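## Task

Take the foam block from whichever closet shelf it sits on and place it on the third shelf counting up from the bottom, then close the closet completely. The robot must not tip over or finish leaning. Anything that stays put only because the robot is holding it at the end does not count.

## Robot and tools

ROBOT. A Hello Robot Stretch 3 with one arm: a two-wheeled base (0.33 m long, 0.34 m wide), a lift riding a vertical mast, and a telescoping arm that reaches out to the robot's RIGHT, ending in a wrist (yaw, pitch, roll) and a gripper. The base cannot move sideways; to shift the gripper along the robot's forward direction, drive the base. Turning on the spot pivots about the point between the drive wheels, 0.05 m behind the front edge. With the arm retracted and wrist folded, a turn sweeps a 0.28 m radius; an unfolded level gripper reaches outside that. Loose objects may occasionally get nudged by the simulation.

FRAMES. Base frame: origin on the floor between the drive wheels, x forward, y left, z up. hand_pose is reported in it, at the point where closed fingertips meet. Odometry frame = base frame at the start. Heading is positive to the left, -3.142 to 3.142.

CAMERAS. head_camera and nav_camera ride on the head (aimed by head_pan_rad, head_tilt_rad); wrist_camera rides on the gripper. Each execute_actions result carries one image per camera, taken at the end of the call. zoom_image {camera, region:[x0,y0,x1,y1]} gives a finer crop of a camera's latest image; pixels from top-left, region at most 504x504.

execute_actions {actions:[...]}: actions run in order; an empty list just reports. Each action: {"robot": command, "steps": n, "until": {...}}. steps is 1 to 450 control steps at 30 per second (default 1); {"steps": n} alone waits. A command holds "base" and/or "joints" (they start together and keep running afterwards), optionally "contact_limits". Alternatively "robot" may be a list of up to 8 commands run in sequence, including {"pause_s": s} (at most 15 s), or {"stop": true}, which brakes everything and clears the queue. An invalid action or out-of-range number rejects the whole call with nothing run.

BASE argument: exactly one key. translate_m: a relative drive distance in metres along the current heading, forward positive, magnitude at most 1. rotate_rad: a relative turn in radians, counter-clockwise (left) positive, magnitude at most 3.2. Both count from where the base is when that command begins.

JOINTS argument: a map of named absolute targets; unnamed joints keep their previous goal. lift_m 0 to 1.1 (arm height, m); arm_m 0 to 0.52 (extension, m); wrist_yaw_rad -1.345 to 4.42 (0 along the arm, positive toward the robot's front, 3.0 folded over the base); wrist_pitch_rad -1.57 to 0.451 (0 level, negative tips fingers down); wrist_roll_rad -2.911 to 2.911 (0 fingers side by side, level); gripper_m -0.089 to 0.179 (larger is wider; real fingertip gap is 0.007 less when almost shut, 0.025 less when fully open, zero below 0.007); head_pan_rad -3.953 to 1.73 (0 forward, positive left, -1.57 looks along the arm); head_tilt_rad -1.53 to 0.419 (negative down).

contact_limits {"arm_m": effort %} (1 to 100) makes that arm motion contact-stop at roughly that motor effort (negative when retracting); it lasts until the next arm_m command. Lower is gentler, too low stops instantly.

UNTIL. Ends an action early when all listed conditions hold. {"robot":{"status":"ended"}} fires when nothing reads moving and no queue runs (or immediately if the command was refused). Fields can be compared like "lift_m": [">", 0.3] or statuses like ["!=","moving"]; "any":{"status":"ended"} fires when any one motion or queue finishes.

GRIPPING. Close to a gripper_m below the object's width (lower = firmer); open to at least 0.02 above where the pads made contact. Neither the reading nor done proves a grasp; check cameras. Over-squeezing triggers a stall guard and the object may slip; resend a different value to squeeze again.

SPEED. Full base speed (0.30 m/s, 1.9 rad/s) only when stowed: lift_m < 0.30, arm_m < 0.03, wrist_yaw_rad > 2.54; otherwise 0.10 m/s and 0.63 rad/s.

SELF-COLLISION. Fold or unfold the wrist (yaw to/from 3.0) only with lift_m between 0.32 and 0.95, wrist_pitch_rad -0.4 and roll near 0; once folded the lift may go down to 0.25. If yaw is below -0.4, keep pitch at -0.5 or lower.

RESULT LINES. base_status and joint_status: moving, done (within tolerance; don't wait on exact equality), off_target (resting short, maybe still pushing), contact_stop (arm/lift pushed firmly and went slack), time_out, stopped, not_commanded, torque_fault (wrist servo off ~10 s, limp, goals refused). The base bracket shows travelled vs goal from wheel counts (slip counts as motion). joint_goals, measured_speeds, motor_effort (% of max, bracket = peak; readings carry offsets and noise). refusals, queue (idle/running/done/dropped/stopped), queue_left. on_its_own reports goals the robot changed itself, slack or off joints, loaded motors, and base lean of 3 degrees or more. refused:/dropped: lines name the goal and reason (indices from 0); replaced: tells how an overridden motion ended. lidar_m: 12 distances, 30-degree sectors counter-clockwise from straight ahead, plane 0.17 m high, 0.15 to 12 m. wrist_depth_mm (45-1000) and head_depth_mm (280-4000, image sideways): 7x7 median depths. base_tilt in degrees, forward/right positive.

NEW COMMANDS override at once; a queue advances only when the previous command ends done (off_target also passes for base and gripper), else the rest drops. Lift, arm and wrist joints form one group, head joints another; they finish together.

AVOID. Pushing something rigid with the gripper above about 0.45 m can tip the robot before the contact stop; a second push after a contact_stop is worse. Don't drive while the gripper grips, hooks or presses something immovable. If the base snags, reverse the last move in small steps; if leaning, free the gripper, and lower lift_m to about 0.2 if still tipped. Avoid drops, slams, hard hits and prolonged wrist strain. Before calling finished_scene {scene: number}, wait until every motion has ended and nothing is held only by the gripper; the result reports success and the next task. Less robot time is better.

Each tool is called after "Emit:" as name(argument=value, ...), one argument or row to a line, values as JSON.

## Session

Emit:
execute_actions(
  actions=[],
)

Scene clock: 0.00 s.
robot.base_odometry: x=+0.000 y=+0.000 heading=+0.000 (m, m, rad; robot's odometry frame)
robot.turned_by_wheels: +0.000 (rad since the last result)
robot.turned_by_imu: +0.000 (rad since the last result)
robot.base_tilt: forward=+0.7 right=-1.2 (deg)
robot.lidar_m: 2.65 2.48 2.52 2.14 2.00 1.80 1.35 1.25 1.29 1.65 2.01 2.09
robot.head_depth_mm: 1898 2851 3369 3295 3248 3190 2436 / 1914 2877 3446 3495 3524 3395 2408 / 1943 2897 3233 3177 3308 3233 2382 / 1967 2900 2984 3030 2971 2981 2382 / 1976 2763 2763 2776 2799 2797 2327 / 1990 2607 2578 2612 2627 2674 2298 / 2007 2433 2440 2430 2452 2488 2278
robot.base_status: not_commanded
robot.joint_positions: lift_m=+0.598 arm_m=+0.002 wrist_yaw_rad=+2.803 wrist_pitch_rad=-0.548 wrist_roll_rad=-0.015 gripper_m=+0.037 head_pan_rad=-0.020 head_tilt_rad=+0.010
robot.joint_goals: lift_m=+0.598 arm_m=+0.002 wrist_yaw_rad=+2.803 wrist_pitch_rad=-0.548 wrist_roll_rad=-0.015 gripper_m=+0.037 head_pan_rad=-0.020 head_tilt_rad=+0.010
robot.joint_status: lift_m=not_commanded arm_m=not_commanded wrist_yaw_rad=not_commanded wrist_pitch_rad=not_commanded wrist_roll_rad=not_commanded gripper_m=not_commanded head_pan_rad=not_commanded head_tilt_rad=not_commanded
robot.measured_speeds: translate_m=+0.000 rotate_rad=+0.000 lift_m=+0.000 arm_m=+0.000 wrist_yaw_rad=+0.000 wrist_pitch_rad=+0.000 wrist_roll_rad=+0.000 head_pan_rad=+0.000 head_tilt_rad=+0.000
robot: refusals=0 queue=idle queue_left=0
robot.motor_effort: left_wheel=+0 right_wheel=+0 lift_m=+25 arm_m=+0 wrist_yaw_rad=+0 wrist_pitch_rad=+6 wrist_roll_rad=+0 gripper_m=+0 head_pan_rad=-1 head_tilt_rad=+2 (%)
robot.hand_pose: x=+0.0472 y=+0.0473 z=+0.5825 quat_wxyz=(+0.303, +0.698, +0.076, +0.644) (m; robot's base frame)
robot.wrist_depth_mm: - - - - - - - / - - - - - - - / - - - - - - - / - - - - - - - / 913 - 941 935 954 929 943 / 780 785 - 819 818 798 799 / 697 698 702 700 683 699 700
pictures: head_camera (sideways: a quarter turn clockwise sets it upright), nav_camera (sideways: a quarter turn counterclockwise sets it upright), wrist_camera
camera_calibration (this result's frames):
head_camera: T_world_to_cam=[[0.0449278, -0.0324366, -0.998463, 1.31277], [0.00667634, 0.99946, -0.0321686, 0.0519885], [0.998968, -0.00522082, 0.0451201, -0.106373], [0, 0, 0, 1]] pos_world=[0.0469364, -0.00993415, 1.31722]
nav_camera: T_world_to_cam=[[-0.0355041, -0.0435903, 0.998418, -1.25732], [0.0124058, -0.998991, -0.0431741, 0.105617], [0.999293, 0.0108533, 0.036009, -0.0974416], [0, 0, 0, 1]] pos_world=[0.0514225, 0.0517614, 1.2634]
wrist_camera: T_world_to_cam=[[0.95288, -0.303137, 0.0113055, -0.0308874], [-0.184416, -0.608479, -0.771844, 0.521534], [0.240854, 0.73339, -0.635711, 0.492505], [0, 0, 0, 1]] pos_world=[0.00698968, -0.0532186, 0.715983]
Images, in order (width x height): head_camera 896x504, nav_camera 672x504, wrist_camera 644x364.

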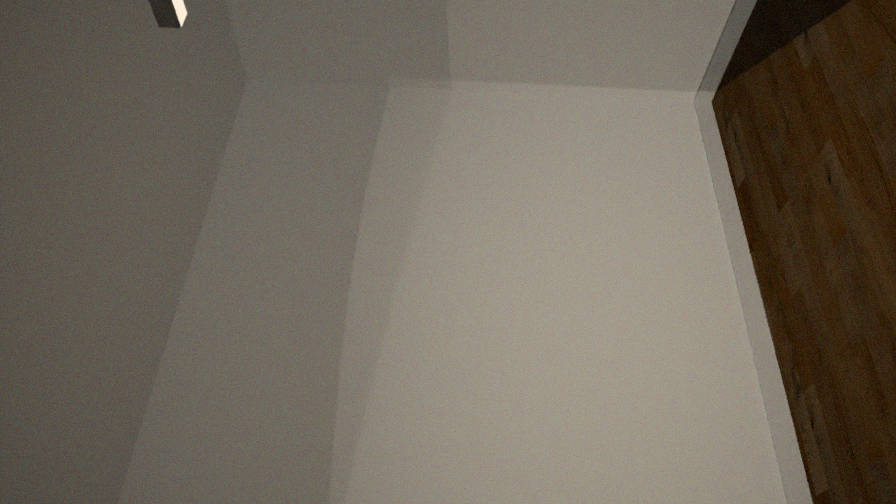

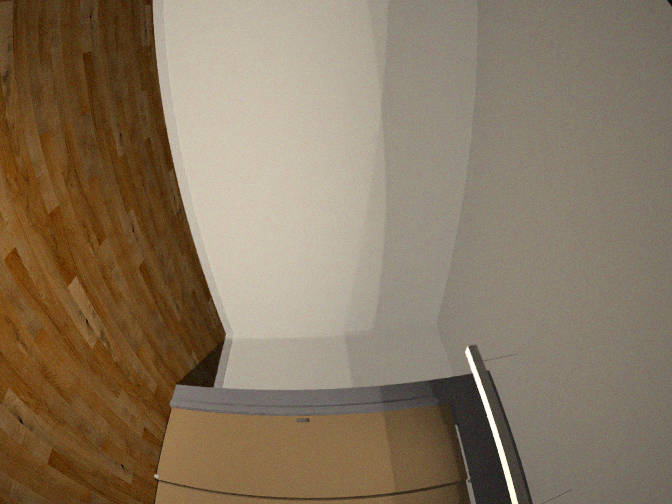

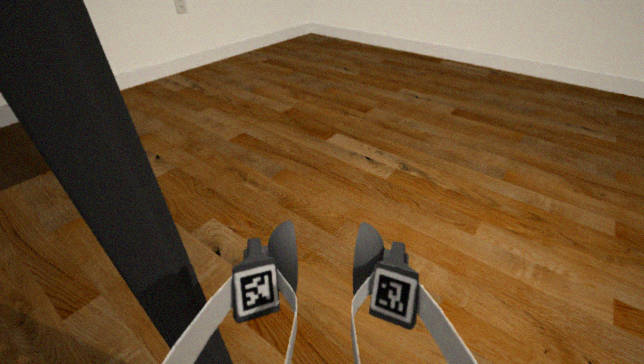

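Closet to the front-right. Look.

Emit:
execute_actions(
  actions=[
    {"robot":{"joints":{"head_pan_rad":-0.65,"head_tilt_rad":-0.15,"wrist_yaw_rad":3.0,"wrist_pitch_rad":-0.4,"wrist_roll_rad":0}},"steps":90,"until":{"robot":{"status":"ended"}}},
  ],
)

Scene clock: 1.37 s.
robot.base_odometry: x=+0.000 y=+0.000 heading=+0.000 (m, m, rad; robot's odometry frame)
robot.turned_by_wheels: +0.000 (rad since the last result)
robot.turned_by_imu: +0.000 (rad since the last result)
robot.base_tilt: forward=+0.7 right=-1.3 (deg)
robot.lidar_m: 2.66 2.48 2.52 2.14 1.99 1.79 1.35 1.25 1.29 1.65 2.01 2.09
robot.head_depth_mm: 1788 1887 1924 1981 2004 2033 1877 / 1845 1939 1995 2041 2098 2136 1861 / 1923 1988 2028 2088 2137 2210 1851 / 1972 2048 2111 2143 2226 2254 1838 / 2082 2123 2186 2241 2285 2345 1832 / 2108 2187 2243 2330 2394 2407 1810 / 2894 3116 3216 3314 3368 2463 1799
robot.base_status: not_commanded
robot.joint_positions: lift_m=+0.598 arm_m=+0.002 wrist_yaw_rad=+2.997 wrist_pitch_rad=-0.424 wrist_roll_rad=-0.005 gripper_m=+0.037 head_pan_rad=-0.643 head_tilt_rad=-0.148
robot.joint_goals: lift_m=+0.598 arm_m=+0.002 wrist_yaw_rad=+3.000 wrist_pitch_rad=-0.400 wrist_roll_rad=+0.000 gripper_m=+0.037 head_pan_rad=-0.650 head_tilt_rad=-0.150
robot.joint_status: lift_m=not_commanded arm_m=not_commanded wrist_yaw_rad=done wrist_pitch_rad=done wrist_roll_rad=done gripper_m=not_commanded head_pan_rad=done head_tilt_rad=done
robot.measured_speeds: translate_m=+0.000 rotate_rad=+0.000 lift_m=+0.000 arm_m=+0.000 wrist_yaw_rad=+0.000 wrist_pitch_rad=+0.000 wrist_roll_rad=+0.000 head_pan_rad=+0.000 head_tilt_rad=+0.000
robot: refusals=0 queue=done queue_left=0
robot.motor_effort: left_wheel=+0(0) right_wheel=+0(0) lift_m=+25(25) arm_m=+0(0) wrist_yaw_rad=+3(3) wrist_pitch_rad=+11(11) wrist_roll_rad=+2(3) gripper_m=+0(1) head_pan_rad=-3(25) head_tilt_rad=+0(12) (%)
robot.hand_pose: x=+0.0110 y=+0.0742 z=+0.6092 quat_wxyz=(+0.198, +0.698, +0.099, +0.681) (m; robot's base frame)
robot.wrist_depth_mm: - - - - - - - / - - - - - - - / - - - - - - - / - - - - - - - / - - - - - - - / 902 892 - 886 912 873 876 / 756 748 - 757 737 759 766
pictures: head_camera (sideways: a quarter turn clockwise sets it upright), nav_camera (sideways: a quarter turn counterclockwise sets it upright), wrist_camera
camera_calibration (this result's frames):
head_camera: T_world_to_cam=[[-0.108567, 0.0418833, -0.993206, 1.30665], [0.584809, 0.810626, -0.0297413, 0.0452956], [0.803873, -0.584065, -0.112501, 0.100015], [0, 0, 0, 1]] pos_world=[0.0349705, -0.0330292, 1.31037]
nav_camera: T_world_to_cam=[[0.0717341, -0.109033, 0.991446, -1.24869], [-0.578712, -0.814138, -0.0476625, 0.115057], [0.812371, -0.570343, -0.1215, 0.10875], [0, 0, 0, 1]] pos_world=[0.0678137, 0.019548, 1.25671]
wrist_camera: T_world_to_cam=[[0.992777, -0.119824, 0.00592746, 0.000661384], [-0.0591448, -0.531821, -0.844789, 0.589214], [0.104379, 0.838337, -0.535067, 0.430901], [0, 0, 0, 1]] pos_world=[-0.0107845, -0.0478049, 0.728318]
Images, in order (width x height): head_camera 896x504, nav_camera 672x504, wrist_camera 644x364.

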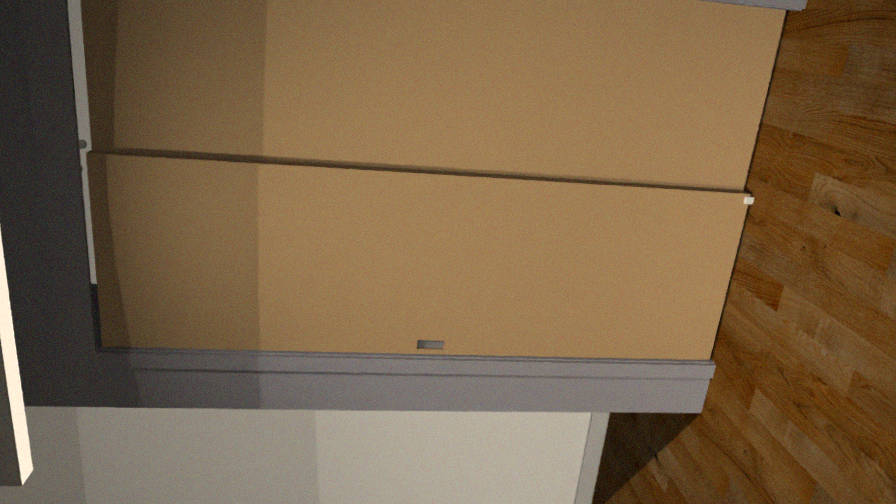

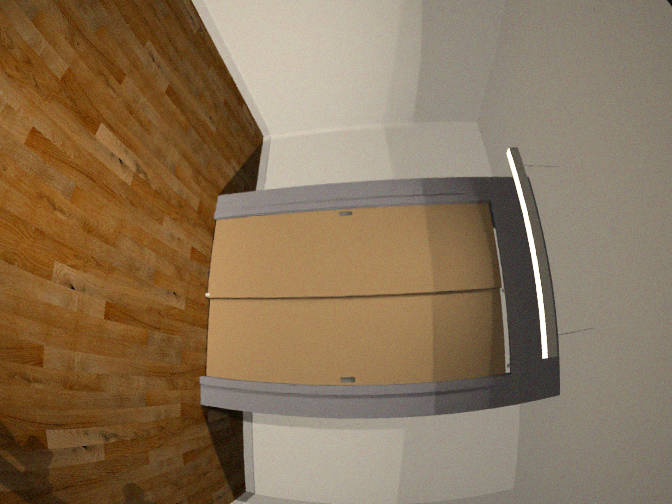

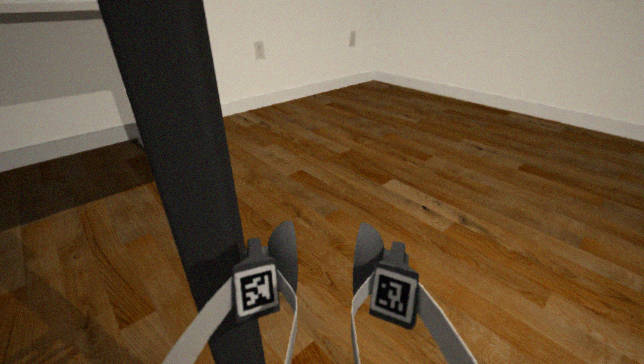

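Emit:
execute_actions(
  actions=[
    {"robot":[{"joints":{"lift_m":0.27},"base":{"rotate_rad":-0.337}},{"base":{"translate_m":1.0}},{"base":{"translate_m":1.0}},{"base":{"rotate_rad":-0.663},"joints":{"lift_m":0.91,"head_pan_rad":-0.3,"head_tilt_rad":-0.4}},{"joints":{"wrist_yaw_rad":1.57,"gripper_m":0.0}},{"joints":{"wrist_pitch_rad":0}}],"steps":450,"until":{"robot":{"status":"ended"}}},
    {"steps":400,"until":{"robot":{"status":"ended"}}},
  ],
)

Scene clock: 25.60 s.
robot.base_odometry: x=+1.888 y=-0.661 heading=-1.000 (m, m, rad; robot's odometry frame)
robot.turned_by_wheels: -1.000 (rad since the last result)
robot.turned_by_imu: -0.974 (rad since the last result)
robot.base_tilt: forward=+0.7 right=-1.3 (deg)
robot.lidar_m: 0.38 0.41 1.41 1.34 1.38 1.83 3.59 3.26 2.54 2.41 0.62 0.44
robot.head_depth_mm: 367 397 429 470 517 577 643 / 357 384 415 451 496 549 594 / 347 372 402 434 475 525 581 / 336 361 388 419 457 501 557 / 327 350 375 406 449 481 533 / 317 334 357 382 399 435 473 / 287 303 324 348 378 414 459
robot.base_status: done (rotate_rad -0.6629 of -0.6630)
robot.joint_positions: lift_m=+0.910 arm_m=+0.002 wrist_yaw_rad=+1.573 wrist_pitch_rad=-0.027 wrist_roll_rad=-0.004 gripper_m=+0.000 head_pan_rad=-0.307 head_tilt_rad=-0.395
robot.joint_goals: lift_m=+0.910 arm_m=+0.002 wrist_yaw_rad=+1.570 wrist_pitch_rad=+0.000 wrist_roll_rad=+0.000 gripper_m=+0.000 head_pan_rad=-0.300 head_tilt_rad=-0.400
robot.joint_status: lift_m=done arm_m=not_commanded wrist_yaw_rad=done wrist_pitch_rad=done wrist_roll_rad=done gripper_m=done head_pan_rad=done head_tilt_rad=done
robot.measured_speeds: translate_m=+0.000 rotate_rad=+0.000 lift_m=+0.000 arm_m=+0.000 wrist_yaw_rad=+0.000 wrist_pitch_rad=+0.000 wrist_roll_rad=+0.000 head_pan_rad=+0.000 head_tilt_rad=+0.000
robot: refusals=0 queue=done queue_left=0
robot.motor_effort: left_wheel=+3(14) right_wheel=-2(9) lift_m=+29(31) arm_m=+0(1) wrist_yaw_rad=-2(5) wrist_pitch_rad=+12(11) wrist_roll_rad=+2(2) gripper_m=-3(86) head_pan_rad=+2(20) head_tilt_rad=-2(17) (%)
robot.hand_pose: x=+0.2341 y=-0.1467 z=+1.0176 quat_wxyz=(+0.508, +0.506, -0.491, +0.495) (m; robot's base frame)
robot.wrist_depth_mm: 307 304 320 322 322 325 326 / 314 312 327 330 329 330 330 / 320 319 334 338 337 339 344 / 331 328 338 349 348 348 350 / 339 337 341 354 355 358 356 / - 345 335 - 367 368 369 / - 354 370 373 378 380 375
pictures: head_camera (sideways: a quarter turn clockwise sets it upright), nav_camera (sideways: a quarter turn counterclockwise sets it upright), wrist_camera
camera_calibration (this result's frames):
head_camera: T_world_to_cam=[[-0.345015, 0.0763081, -0.93549, 1.23264], [0.278706, 0.960065, -0.0244761, 0.0402993], [0.896263, -0.269171, -0.352505, 0.411835], [0, 0, 0, 1]] pos_world=[0.0449369, -0.0218965, 1.29928]
nav_camera: T_world_to_cam=[[0.331635, -0.151614, 0.931145, -1.17146], [-0.290073, -0.955575, -0.05228, 0.119292], [0.897706, -0.252762, -0.360881, 0.419798], [0, 0, 0, 1]] pos_world=[0.0462449, 0.0424918, 1.24853]
wrist_camera: T_world_to_cam=[[0.0227069, -0.999638, 0.014434, -0.160327], [-0.166402, -0.0180154, -0.985893, 1.074], [0.985797, 0.0199847, -0.16675, 0.11007], [0, 0, 0, 1]] pos_world=[0.07385, -0.14312, 1.07952]
Images, in order (width x height): head_camera 896x504, nav_camera 672x504, wrist_camera 644x364.

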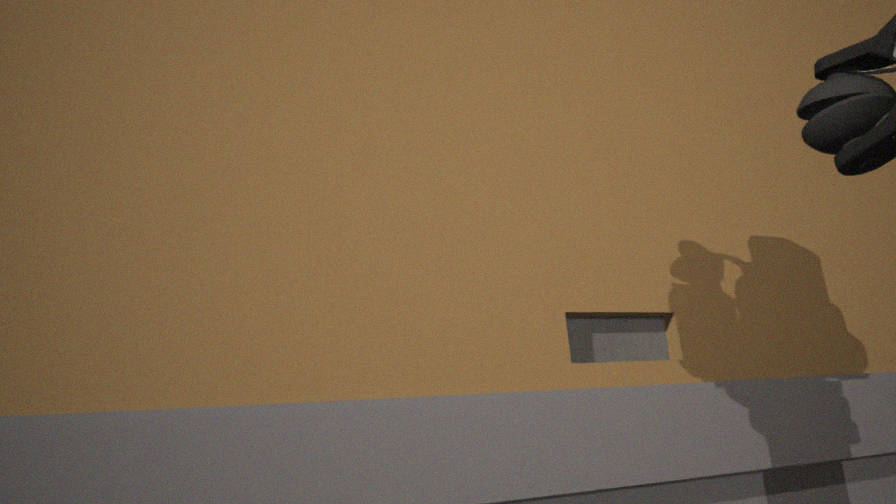

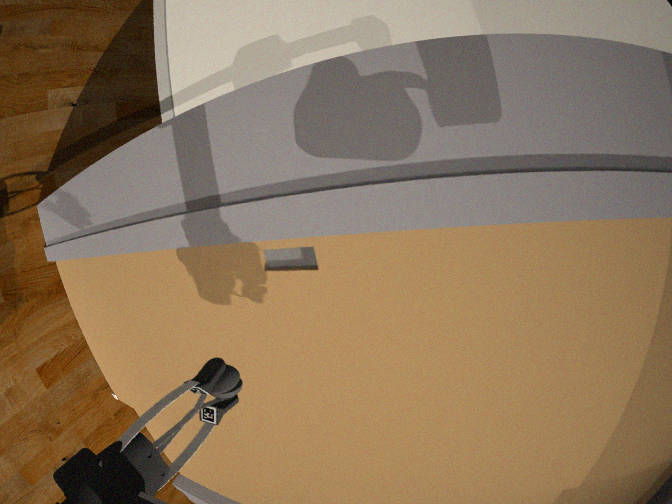

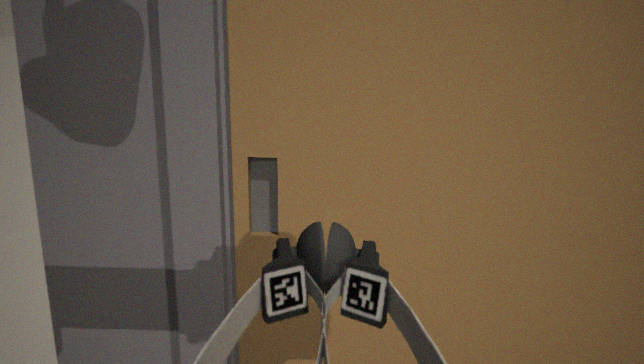

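Emit:
execute_actions(
  actions=[
    {"robot":[{"base":{"rotate_rad":0.6},"joints":{"lift_m":0.897}},{"base":{"translate_m":0.17}},{"base":{"rotate_rad":-0.63}}],"steps":450,"until":{"robot":{"status":"ended"}}},
  ],
)

Scene clock: 35.43 s.
robot.base_odometry: x=+2.044 y=-0.727 heading=-1.030 (m, m, rad; robot's odometry frame)
robot.turned_by_wheels: -0.030 (rad since the last result)
robot.turned_by_imu: -0.164 (rad since the last result)
robot.base_tilt: forward=+0.8 right=-1.2 (deg)
robot.lidar_m: 0.27 0.27 1.20 1.26 1.27 1.51 2.80 3.74 2.80 2.49 0.54 0.33
robot.head_depth_mm: 286 304 331 365 407 459 527 / - 290 311 341 377 421 477 / - - 294 320 351 389 427 / - - 284 301 329 376 403 / - - - - 311 298 328 / - - - - - 289 312 / - - - - - 286 305
robot.base_status: done (rotate_rad -0.6299 of -0.6300)
robot.joint_positions: lift_m=+0.897 arm_m=+0.002 wrist_yaw_rad=+1.709 wrist_pitch_rad=-0.025 wrist_roll_rad=-0.004 gripper_m=+0.000 head_pan_rad=-0.307 head_tilt_rad=-0.396
robot.joint_goals: lift_m=+0.897 arm_m=+0.002 wrist_yaw_rad=+1.707 wrist_pitch_rad=+0.000 wrist_roll_rad=+0.000 gripper_m=+0.000 head_pan_rad=-0.300 head_tilt_rad=-0.400
robot.joint_status: lift_m=done arm_m=not_commanded wrist_yaw_rad=done wrist_pitch_rad=done wrist_roll_rad=done gripper_m=done head_pan_rad=done head_tilt_rad=done
robot.measured_speeds: translate_m=+0.000 rotate_rad=+0.000 lift_m=+0.000 arm_m=+0.000 wrist_yaw_rad=+0.000 wrist_pitch_rad=+0.000 wrist_roll_rad=+0.000 head_pan_rad=+0.000 head_tilt_rad=+0.000
robot: refusals=0 queue=done queue_left=0
robot.on_its_own: wrist_yaw_rad is held at +1.707, not at your +1.570, by its stall guard, which is not easing now
robot.motor_effort: left_wheel=+3(25) right_wheel=-2(26) lift_m=+21(31) arm_m=+1(0) wrist_yaw_rad=-3(74) wrist_pitch_rad=+11(14) wrist_roll_rad=+2(1) gripper_m=-3(9) head_pan_rad=+2(2) head_tilt_rad=-1(1) (%)
robot.hand_pose: x=+0.2318 y=-0.1120 z=+1.0054 quat_wxyz=(+0.472, +0.538, -0.456, +0.529) (m; robot's base frame)
robot.wrist_depth_mm: 205 208 198 229 231 233 236 / 211 213 202 233 236 239 243 / 216 217 207 238 242 246 247 / 220 223 212 247 248 253 254 / 225 229 217 249 253 258 261 / 233 234 223 - 263 265 269 / 239 240 232 265 269 271 277
pictures: head_camera (sideways: a quarter turn clockwise sets it upright), nav_camera (sideways: a quarter turn counterclockwise sets it upright), wrist_camera
camera_calibration (this result's frames):
head_camera: T_world_to_cam=[[-0.345773, 0.0764358, -0.9352, 1.23227], [0.278395, 0.960155, -0.0244559, 0.0402748], [0.896068, -0.268811, -0.353275, 0.412838], [0, 0, 0, 1]] pos_world=[0.0449415, -0.021884, 1.29925]
nav_camera: T_world_to_cam=[[0.332412, -0.151745, 0.930847, -1.17108], [-0.289824, -0.955651, -0.0522901, 0.119303], [0.897499, -0.2524, -0.361648, 0.420798], [0, 0, 0, 1]] pos_world=[0.0461901, 0.0425173, 1.24851]
wrist_camera: T_world_to_cam=[[0.158249, -0.987302, 0.0138754, -0.154842], [-0.160908, -0.0396507, -0.986173, 1.05884], [0.9742, 0.153829, -0.16514, 0.125749], [0, 0, 0, 1]] pos_world=[0.0723753, -0.130235, 1.06711]
Images, in order (width x height): head_camera 896x504, nav_camera 672x504, wrist_camera 644x364.

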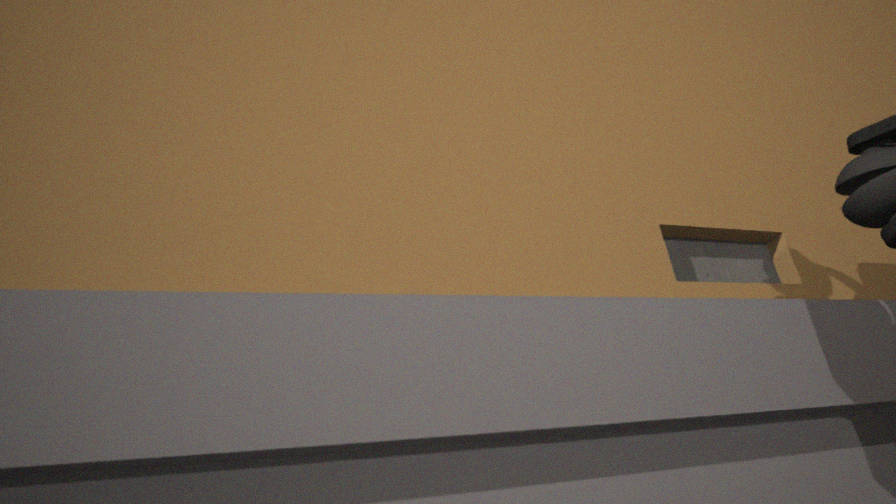

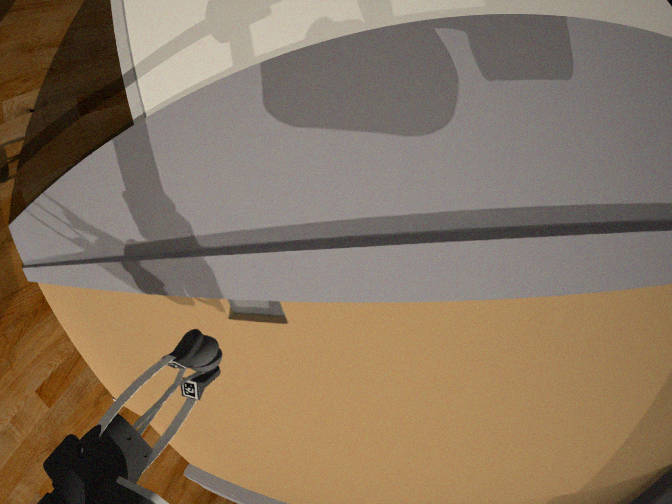

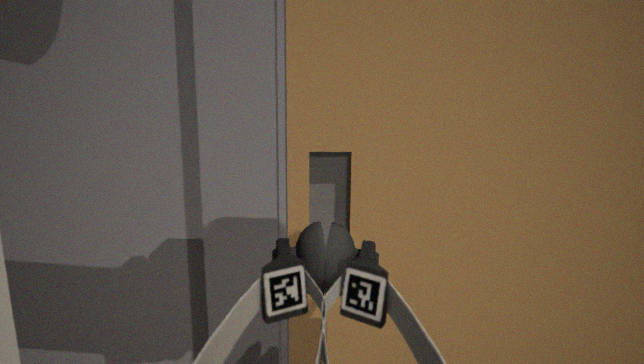

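Emit:
execute_actions(
  actions=[
    {"robot":[{"base":{"translate_m":-0.04}},{"base":{"rotate_rad":0.1},"joints":{"wrist_yaw_rad":1.57}}],"steps":200,"until":{"robot":{"status":"ended"}}},
  ],
)

Scene clock: 39.03 s.
robot.base_odometry: x=+2.024 y=-0.693 heading=-0.930 (m, m, rad; robot's odometry frame)
robot.turned_by_wheels: +0.100 (rad since the last result)
robot.turned_by_imu: +0.099 (rad since the last result)
robot.base_tilt: forward=+0.7 right=-1.2 (deg)
robot.lidar_m: 0.31 0.31 1.34 1.26 1.27 1.62 3.45 3.36 2.69 2.50 0.53 0.32
robot.head_depth_mm: 296 320 348 381 422 471 532 / 287 307 332 362 398 443 484 / - 295 318 346 379 424 463 / - - 305 297 327 361 430 / - - - 287 306 338 375 / - - - 288 309 337 370 / - - - - 296 322 352
robot.base_status: done (rotate_rad +0.0999 of +0.1000)
robot.joint_positions: lift_m=+0.897 arm_m=+0.002 wrist_yaw_rad=+1.573 wrist_pitch_rad=-0.025 wrist_roll_rad=-0.004 gripper_m=+0.000 head_pan_rad=-0.307 head_tilt_rad=-0.396
robot.joint_goals: lift_m=+0.897 arm_m=+0.002 wrist_yaw_rad=+1.570 wrist_pitch_rad=+0.000 wrist_roll_rad=+0.000 gripper_m=+0.000 head_pan_rad=-0.300 head_tilt_rad=-0.400
robot.joint_status: lift_m=done arm_m=not_commanded wrist_yaw_rad=done wrist_pitch_rad=done wrist_roll_rad=done gripper_m=done head_pan_rad=done head_tilt_rad=done
robot.measured_speeds: translate_m=+0.000 rotate_rad=+0.000 lift_m=+0.000 arm_m=+0.000 wrist_yaw_rad=+0.000 wrist_pitch_rad=+0.000 wrist_roll_rad=+0.000 head_pan_rad=+0.000 head_tilt_rad=+0.000
robot: refusals=0 queue=done queue_left=0
robot.motor_effort: left_wheel=-4(8) right_wheel=+3(6) lift_m=+21(21) arm_m=+1(0) wrist_yaw_rad=-4(2) wrist_pitch_rad=+11(11) wrist_roll_rad=+2(2) gripper_m=-2(3) head_pan_rad=+3(2) head_tilt_rad=-1(1) (%)
robot.hand_pose: x=+0.2342 y=-0.1466 z=+1.0054 quat_wxyz=(+0.507, +0.506, -0.492, +0.495) (m; robot's base frame)
robot.wrist_depth_mm: 223 227 220 251 259 262 270 / 228 233 225 258 264 269 276 / 233 238 231 263 271 276 283 / 238 242 235 273 276 283 291 / 244 248 241 279 284 292 298 / 251 254 248 - 293 303 309 / 257 261 260 294 300 309 317
pictures: head_camera (sideways: a quarter turn clockwise sets it upright), nav_camera (sideways: a quarter turn counterclockwise sets it upright), wrist_camera
camera_calibration (this result's frames):
head_camera: T_world_to_cam=[[-0.345773, 0.0764358, -0.9352, 1.23227], [0.278395, 0.960155, -0.0244559, 0.0402748], [0.896068, -0.268811, -0.353275, 0.412839], [0, 0, 0, 1]] pos_world=[0.0449415, -0.021884, 1.29925]
nav_camera: T_world_to_cam=[[0.332412, -0.151745, 0.930847, -1.17108], [-0.289824, -0.955651, -0.0522901, 0.119303], [0.897499, -0.2524, -0.361648, 0.420798], [0, 0, 0, 1]] pos_world=[0.0461901, 0.0425173, 1.24851]
wrist_camera: T_world_to_cam=[[0.0228737, -0.999642, 0.0138755, -0.159552], [-0.164799, -0.0174595, -0.986173, 1.06202], [0.986062, 0.0202708, -0.16514, 0.106354], [0, 0, 0, 1]] pos_world=[0.0737988, -0.143109, 1.06711]
Images, in order (width x height): head_camera 896x504, nav_camera 672x504, wrist_camera 644x364.

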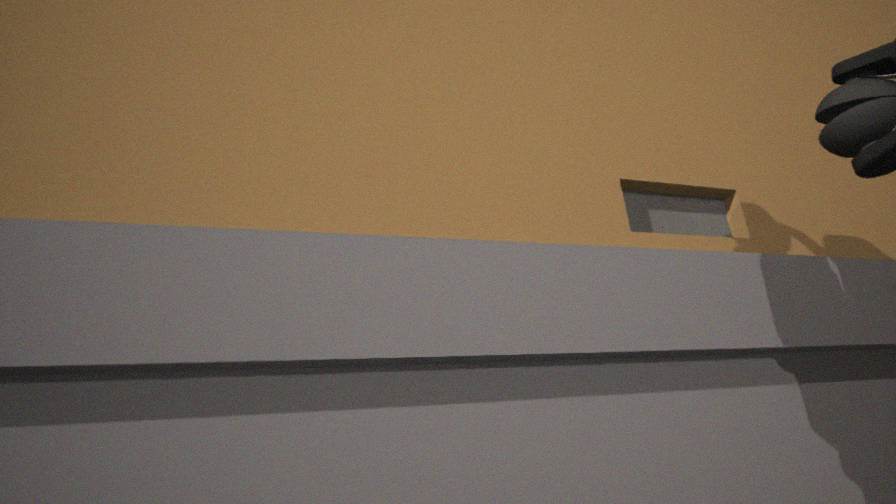

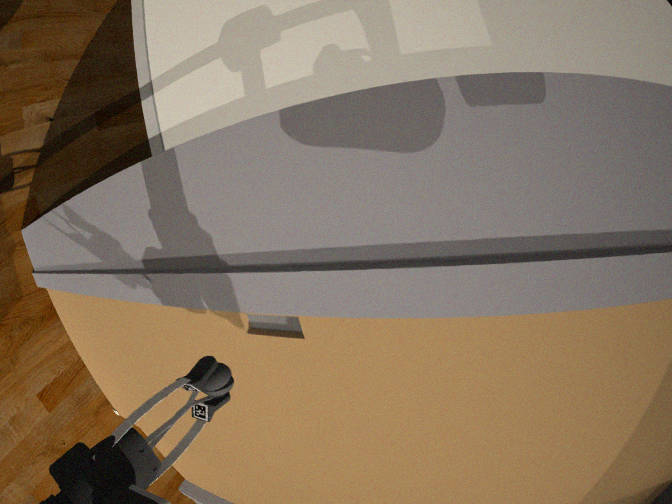

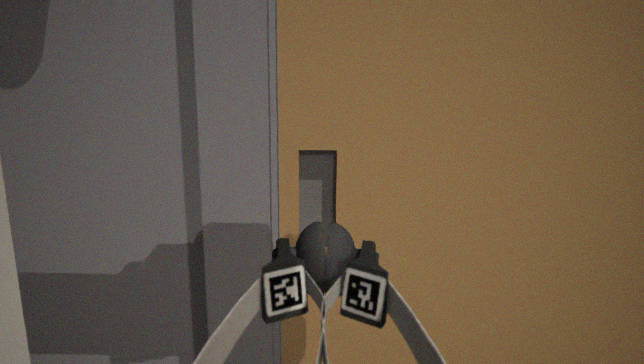

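Emit:
execute_actions(
  actions=[
    {"robot":[{"base":{"translate_m":0.105}},{"joints":{"arm_m":0.2},"contact_limits":{"arm_m":30}},{"base":{"translate_m":-0.015}},{"joints":{"arm_m":0.4},"contact_limits":{"arm_m":30}}],"steps":400,"until":{"robot":{"status":"ended"}}},
  ],
)

Scene clock: 48.13 s.
robot.base_odometry: x=+2.077 y=-0.765 heading=-0.930 (m, m, rad; robot's odometry frame)
robot.turned_by_wheels: +0.000 (rad since the last result)
robot.turned_by_imu: -0.009 (rad since the last result)
robot.base_tilt: forward=+0.8 right=-1.2 (deg)
robot.lidar_m: 0.22 0.23 1.21 1.27 1.28 1.61 3.37 3.43 2.69 2.48 0.39 0.23
robot.head_depth_mm: 894 1041 871 1189 800 370 393 / 918 1008 846 1140 835 1167 988 / - - - 1119 785 1151 955 / - - - - - - - / - - - - - - - / - - - - - - - / - - - - - - -
robot.base_status: done (translate_m -0.0150 of -0.0150)
robot.joint_positions: lift_m=+0.897 arm_m=+0.400 wrist_yaw_rad=+1.571 wrist_pitch_rad=-0.026 wrist_roll_rad=-0.004 gripper_m=+0.000 head_pan_rad=-0.307 head_tilt_rad=-0.396
robot.joint_goals: lift_m=+0.897 arm_m=+0.400 wrist_yaw_rad=+1.570 wrist_pitch_rad=+0.000 wrist_roll_rad=+0.000 gripper_m=+0.000 head_pan_rad=-0.300 head_tilt_rad=-0.400
robot.joint_status: lift_m=done arm_m=done wrist_yaw_rad=done wrist_pitch_rad=done wrist_roll_rad=done gripper_m=done head_pan_rad=done head_tilt_rad=done
robot.measured_speeds: translate_m=+0.000 rotate_rad=+0.000 lift_m=+0.000 arm_m=+0.000 wrist_yaw_rad=+0.000 wrist_pitch_rad=+0.000 wrist_roll_rad=+0.000 head_pan_rad=+0.000 head_tilt_rad=+0.000
robot: refusals=0 queue=done queue_left=0
robot.motor_effort: left_wheel=+0(9) right_wheel=+1(28) lift_m=+21(21) arm_m=+3(7) wrist_yaw_rad=-2(44) wrist_pitch_rad=+12(12) wrist_roll_rad=+2(1) gripper_m=-2(10) head_pan_rad=+2(3) head_tilt_rad=-1(2) (%)
robot.contact_limits: arm_m 30 (drawing in: default 18, maximum 30; extending or still: default 25, maximum 41)
robot.hand_pose: x=+0.2342 y=-0.5446 z=+1.0052 quat_wxyz=(+0.508, +0.506, -0.492, +0.495) (m; robot's base frame)
robot.wrist_depth_mm: 203 207 213 217 224 229 237 / 208 214 219 223 229 236 241 / 213 217 223 229 235 243 249 / 219 223 228 236 240 248 255 / 224 229 234 238 249 255 264 / 229 233 240 - 255 262 271 / 235 240 247 256 262 270 280
pictures: head_camera (sideways: a quarter turn clockwise sets it upright), nav_camera (sideways: a quarter turn counterclockwise sets it upright), wrist_camera
camera_calibration (this result's frames):
head_camera: T_world_to_cam=[[-0.345773, 0.0764358, -0.9352, 1.23227], [0.278395, 0.960155, -0.0244559, 0.0402748], [0.896068, -0.268811, -0.353275, 0.412839], [0, 0, 0, 1]] pos_world=[0.0449415, -0.021884, 1.29925]
nav_camera: T_world_to_cam=[[0.332412, -0.151745, 0.930847, -1.17108], [-0.289824, -0.955651, -0.0522901, 0.119303], [0.897499, -0.2524, -0.361649, 0.420798], [0, 0, 0, 1]] pos_world=[0.04619, 0.0425173, 1.24851]
wrist_camera: T_world_to_cam=[[0.021256, -0.999678, 0.0138536, -0.556969], [-0.165859, -0.0171907, -0.986, 1.05503], [0.98592, 0.0186607, -0.166171, 0.1146], [0, 0, 0, 1]] pos_world=[0.0738378, -0.540792, 1.06701]
Images, in order (width x height): head_camera 896x504, nav_camera 672x504, wrist_camera 644x364.

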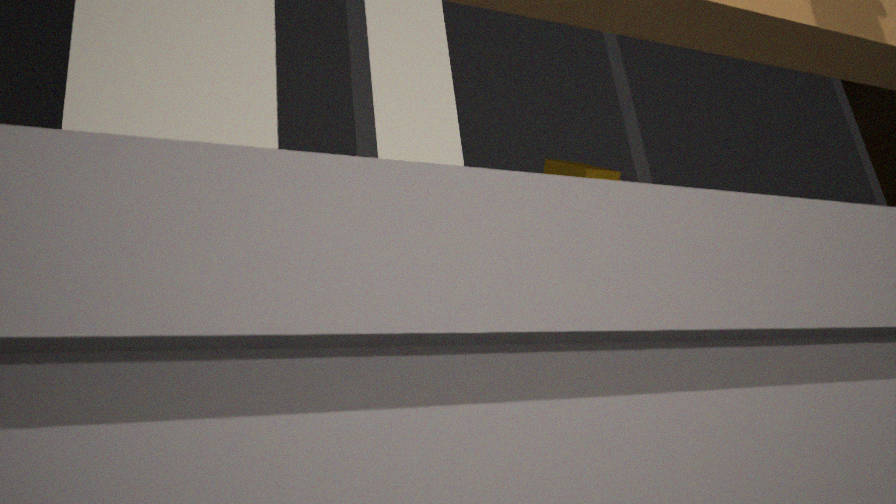

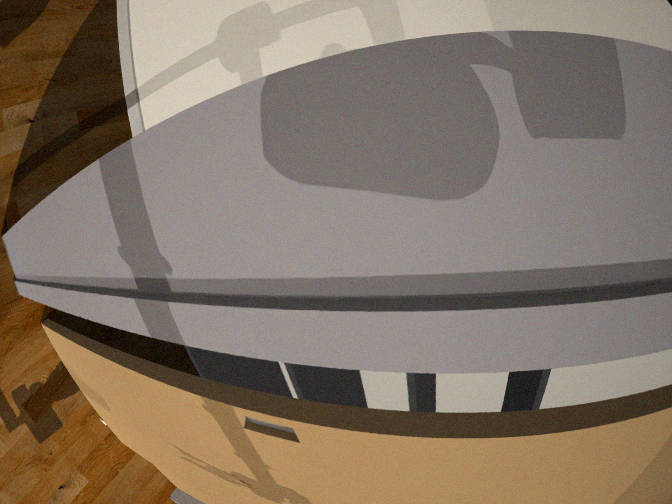

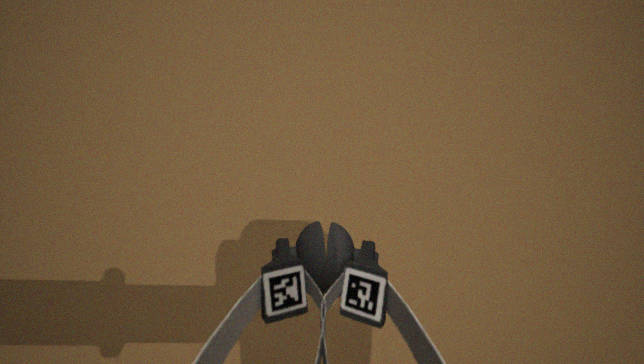

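Emit:
execute_actions(
  actions=[
    {"robot":[{"joints":{"arm_m":0.05},"base":{"translate_m":-0.06}},{"base":{"rotate_rad":0.08},"joints":{"head_pan_rad":-0.4,"head_tilt_rad":-0.6}}],"steps":400,"until":{"robot":{"status":"ended"}}},
  ],
)

Scene clock: 53.77 s.
robot.base_odometry: x=+2.041 y=-0.717 heading=-0.850 (m, m, rad; robot's odometry frame)
robot.turned_by_wheels: +0.080 (rad since the last result)
robot.turned_by_imu: +0.079 (rad since the last result)
robot.base_tilt: forward=+0.7 right=-1.2 (deg)
robot.lidar_m: 0.28 0.29 1.33 1.26 1.29 1.71 3.72 3.38 2.62 1.34 0.45 0.28
robot.head_depth_mm: 1002 345 364 401 469 605 742 / 974 842 1130 851 490 572 669 / 949 819 1116 845 1172 1404 1228 / - - - 300 343 420 519 / - - - 291 326 383 462 / - - - 291 322 373 443 / - - - 283 306 352 413
robot.base_status: done (rotate_rad +0.0799 of +0.0800)
robot.joint_positions: lift_m=+0.897 arm_m=+0.050 wrist_yaw_rad=+1.571 wrist_pitch_rad=-0.026 wrist_roll_rad=-0.004 gripper_m=+0.000 head_pan_rad=-0.393 head_tilt_rad=-0.592
robot.joint_goals: lift_m=+0.897 arm_m=+0.050 wrist_yaw_rad=+1.570 wrist_pitch_rad=+0.000 wrist_roll_rad=+0.000 gripper_m=+0.000 head_pan_rad=-0.400 head_tilt_rad=-0.600
robot.joint_status: lift_m=done arm_m=done wrist_yaw_rad=done wrist_pitch_rad=done wrist_roll_rad=done gripper_m=done head_pan_rad=done head_tilt_rad=done
robot.measured_speeds: translate_m=+0.000 rotate_rad=+0.000 lift_m=+0.000 arm_m=+0.000 wrist_yaw_rad=+0.000 wrist_pitch_rad=+0.000 wrist_roll_rad=+0.000 head_pan_rad=+0.000 head_tilt_rad=+0.000
robot: refusals=0 queue=done queue_left=0
robot.motor_effort: left_wheel=-3(9) right_wheel=+3(7) lift_m=+21(21) arm_m=-3(3) wrist_yaw_rad=-1(2) wrist_pitch_rad=+12(11) wrist_roll_rad=+2(1) gripper_m=-3(3) head_pan_rad=-3(12) head_tilt_rad=-3(16) (%)
robot.hand_pose: x=+0.2342 y=-0.1952 z=+1.0052 quat_wxyz=(+0.508, +0.506, -0.492, +0.495) (m; robot's base frame)
robot.wrist_depth_mm: 200 190 216 897 221 220 219 / 204 193 217 901 225 224 225 / 210 199 218 920 231 231 231 / 216 203 218 962 246 236 237 / 221 220 223 817 253 243 243 / 227 226 214 - 246 250 249 / 233 231 258 931 255 254 255
pictures: head_camera (sideways: a quarter turn clockwise sets it upright), nav_camera (sideways: a quarter turn counterclockwise sets it upright), wrist_camera
camera_calibration (this result's frames):
head_camera: T_world_to_cam=[[-0.500045, 0.173016, -0.84854, 1.12016], [0.355867, 0.934339, -0.0192022, 0.0329569], [0.789502, -0.311569, -0.528783, 0.641867], [0, 0, 0, 1]] pos_world=[0.041647, -0.0246125, 1.29054]
nav_camera: T_world_to_cam=[[0.479304, -0.246501, 0.842321, -1.05649], [-0.380466, -0.923235, -0.0536844, 0.121658], [0.790894, -0.294743, -0.536296, 0.648705], [0, 0, 0, 1]] pos_world=[0.0396118, 0.0430937, 1.24434]
wrist_camera: T_world_to_cam=[[0.0212539, -0.999678, 0.0138565, -0.207689], [-0.165715, -0.0171905, -0.986024, 1.06106], [0.985945, 0.0186607, -0.166027, 0.107931], [0, 0, 0, 1]] pos_world=[0.0738332, -0.191396, 1.06703]
Images, in order (width x height): head_camera 896x504, nav_camera 672x504, wrist_camera 644x364.

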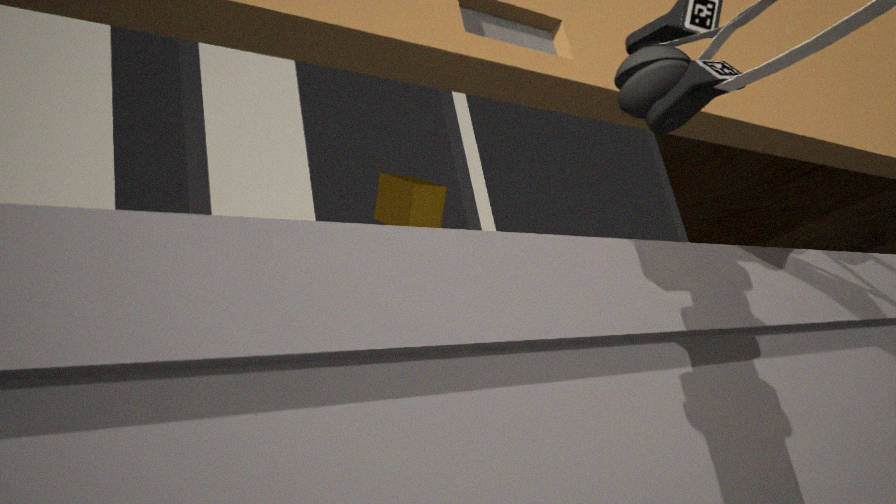

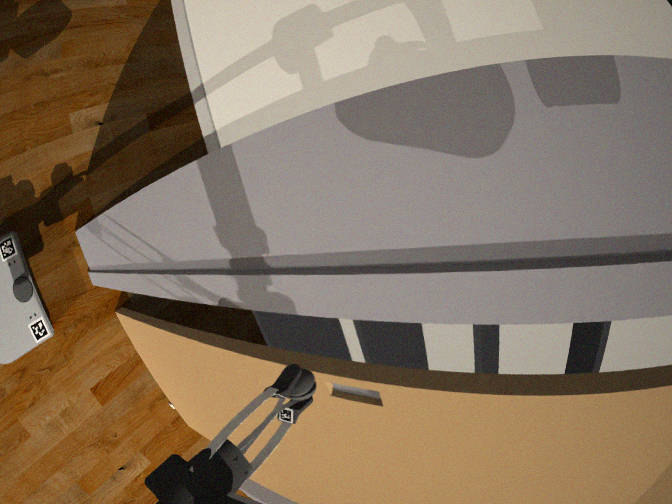

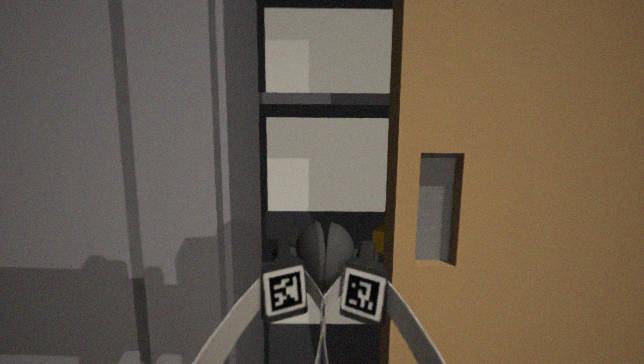

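Emit:
execute_actions(
  actions=[
    {"robot":[{"base":{"translate_m":0.11}},{"joints":{"arm_m":0.52},"contact_limits":{"arm_m":35}},{"base":{"translate_m":-0.25}},{"joints":{"arm_m":0.0,"head_pan_rad":-0.5,"head_tilt_rad":-0.7}}],"steps":450,"until":{"robot":{"status":"ended"}}},
    {"steps":200,"until":{"robot":{"status":"ended"}}},
  ],
)

Scene clock: 69.73 s.
robot.base_odometry: x=+1.949 y=-0.612 heading=-0.850 (m, m, rad; robot's odometry frame)
robot.turned_by_wheels: +0.000 (rad since the last result)
robot.turned_by_imu: +0.029 (rad since the last result)
robot.base_tilt: forward=+0.7 right=-1.2 (deg)
robot.lidar_m: 0.41 1.19 1.32 1.26 1.30 1.76 3.58 3.24 2.61 2.49 0.77 0.42
robot.head_depth_mm: 1080 1302 1568 1441 1648 1286 - / 1055 1300 1503 1397 1650 1384 - / 1032 1218 1045 1302 1657 1364 1221 / 882 1190 990 1293 1635 1355 1194 / 868 1137 939 1291 1112 1038 989 / 336 367 410 468 551 675 850 / 314 353 400 458 529 626 770
robot.base_status: done (translate_m -0.2500 of -0.2500)
robot.joint_positions: lift_m=+0.897 arm_m=+0.002 wrist_yaw_rad=+1.710 wrist_pitch_rad=-0.022 wrist_roll_rad=-0.003 gripper_m=+0.000 head_pan_rad=-0.493 head_tilt_rad=-0.691
robot.joint_goals: lift_m=+0.897 arm_m=+0.000 wrist_yaw_rad=+1.708 wrist_pitch_rad=+0.000 wrist_roll_rad=+0.000 gripper_m=+0.000 head_pan_rad=-0.500 head_tilt_rad=-0.700
robot.joint_status: lift_m=done arm_m=done wrist_yaw_rad=done wrist_pitch_rad=done wrist_roll_rad=done gripper_m=done head_pan_rad=done head_tilt_rad=done
robot.measured_speeds: translate_m=+0.000 rotate_rad=+0.000 lift_m=+0.000 arm_m=+0.000 wrist_yaw_rad=+0.000 wrist_pitch_rad=+0.000 wrist_roll_rad=+0.000 head_pan_rad=+0.000 head_tilt_rad=+0.000
robot: refusals=0 queue=done queue_left=0
robot.on_its_own: wrist_yaw_rad is held at +1.708, not at your +1.570, by its stall guard, which is not easing now
robot.motor_effort: left_wheel=-1(26) right_wheel=+1(35) lift_m=+21(21) arm_m=-2(14) wrist_yaw_rad=-2(100) wrist_pitch_rad=+10(12) wrist_roll_rad=+1(2) gripper_m=-4(13) head_pan_rad=-3(10) head_tilt_rad=-3(12) (%)
robot.hand_pose: x=+0.2318 y=-0.1120 z=+1.0062 quat_wxyz=(+0.471, +0.538, -0.457, +0.529) (m; robot's base frame)
robot.wrist_depth_mm: - - 340 314 943 922 867 / - - 348 323 - 937 916 / - - 358 330 - - 922 / - - 367 341 - - 976 / - - 379 351 833 717 778 / - - 390 - - - - / - - 401 376 927 934 953
pictures: head_camera (sideways: a quarter turn clockwise sets it upright), nav_camera (sideways: a quarter turn counterclockwise sets it upright), wrist_camera
camera_calibration (this result's frames):
head_camera: T_world_to_cam=[[-0.551714, 0.260569, -0.792285, 1.04713], [0.445998, 0.894886, -0.016262, 0.028577], [0.704767, -0.36233, -0.609935, 0.747962], [0, 0, 0, 1]] pos_world=[0.0378332, -0.0274144, 1.2863]
nav_camera: T_world_to_cam=[[0.523147, -0.331299, 0.785212, -0.982307], [-0.475583, -0.878036, -0.0536073, 0.122131], [0.707204, -0.345389, -0.616903, 0.754082], [0, 0, 0, 1]] pos_world=[0.0386842, 0.0422491, 1.24306]
wrist_camera: T_world_to_cam=[[0.1593, -0.987139, 0.0133865, -0.154619], [-0.158016, -0.03888, -0.986671, 1.0595], [0.974502, 0.155062, -0.162177, 0.122914], [0, 0, 0, 1]] pos_world=[0.072268, -0.130496, 1.06738]
Images, in order (width x height): head_camera 896x504, nav_camera 672x504, wrist_camera 644x364.

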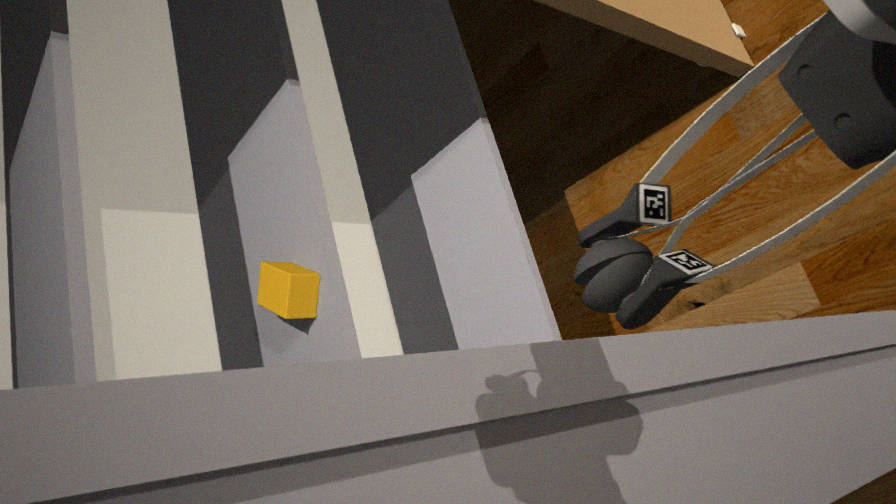

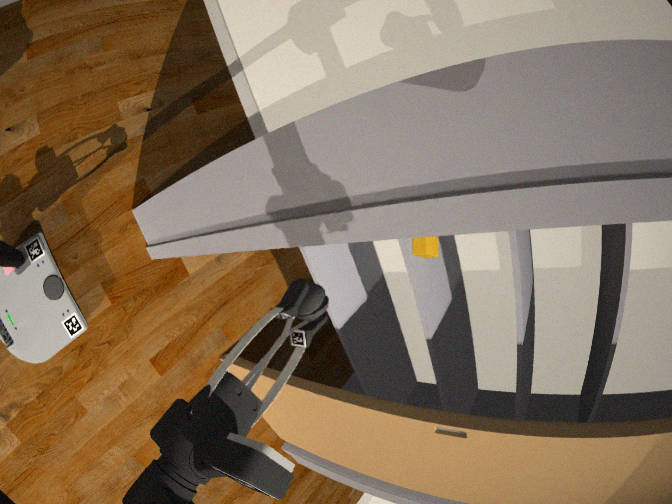

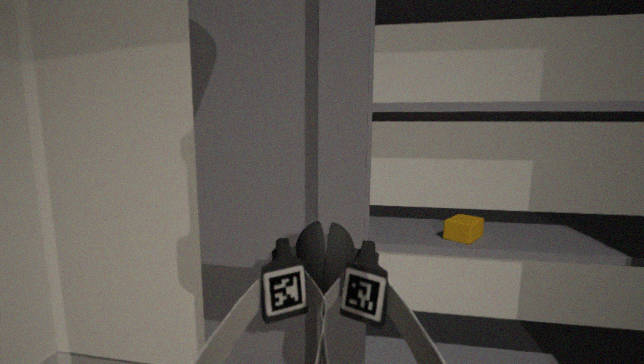

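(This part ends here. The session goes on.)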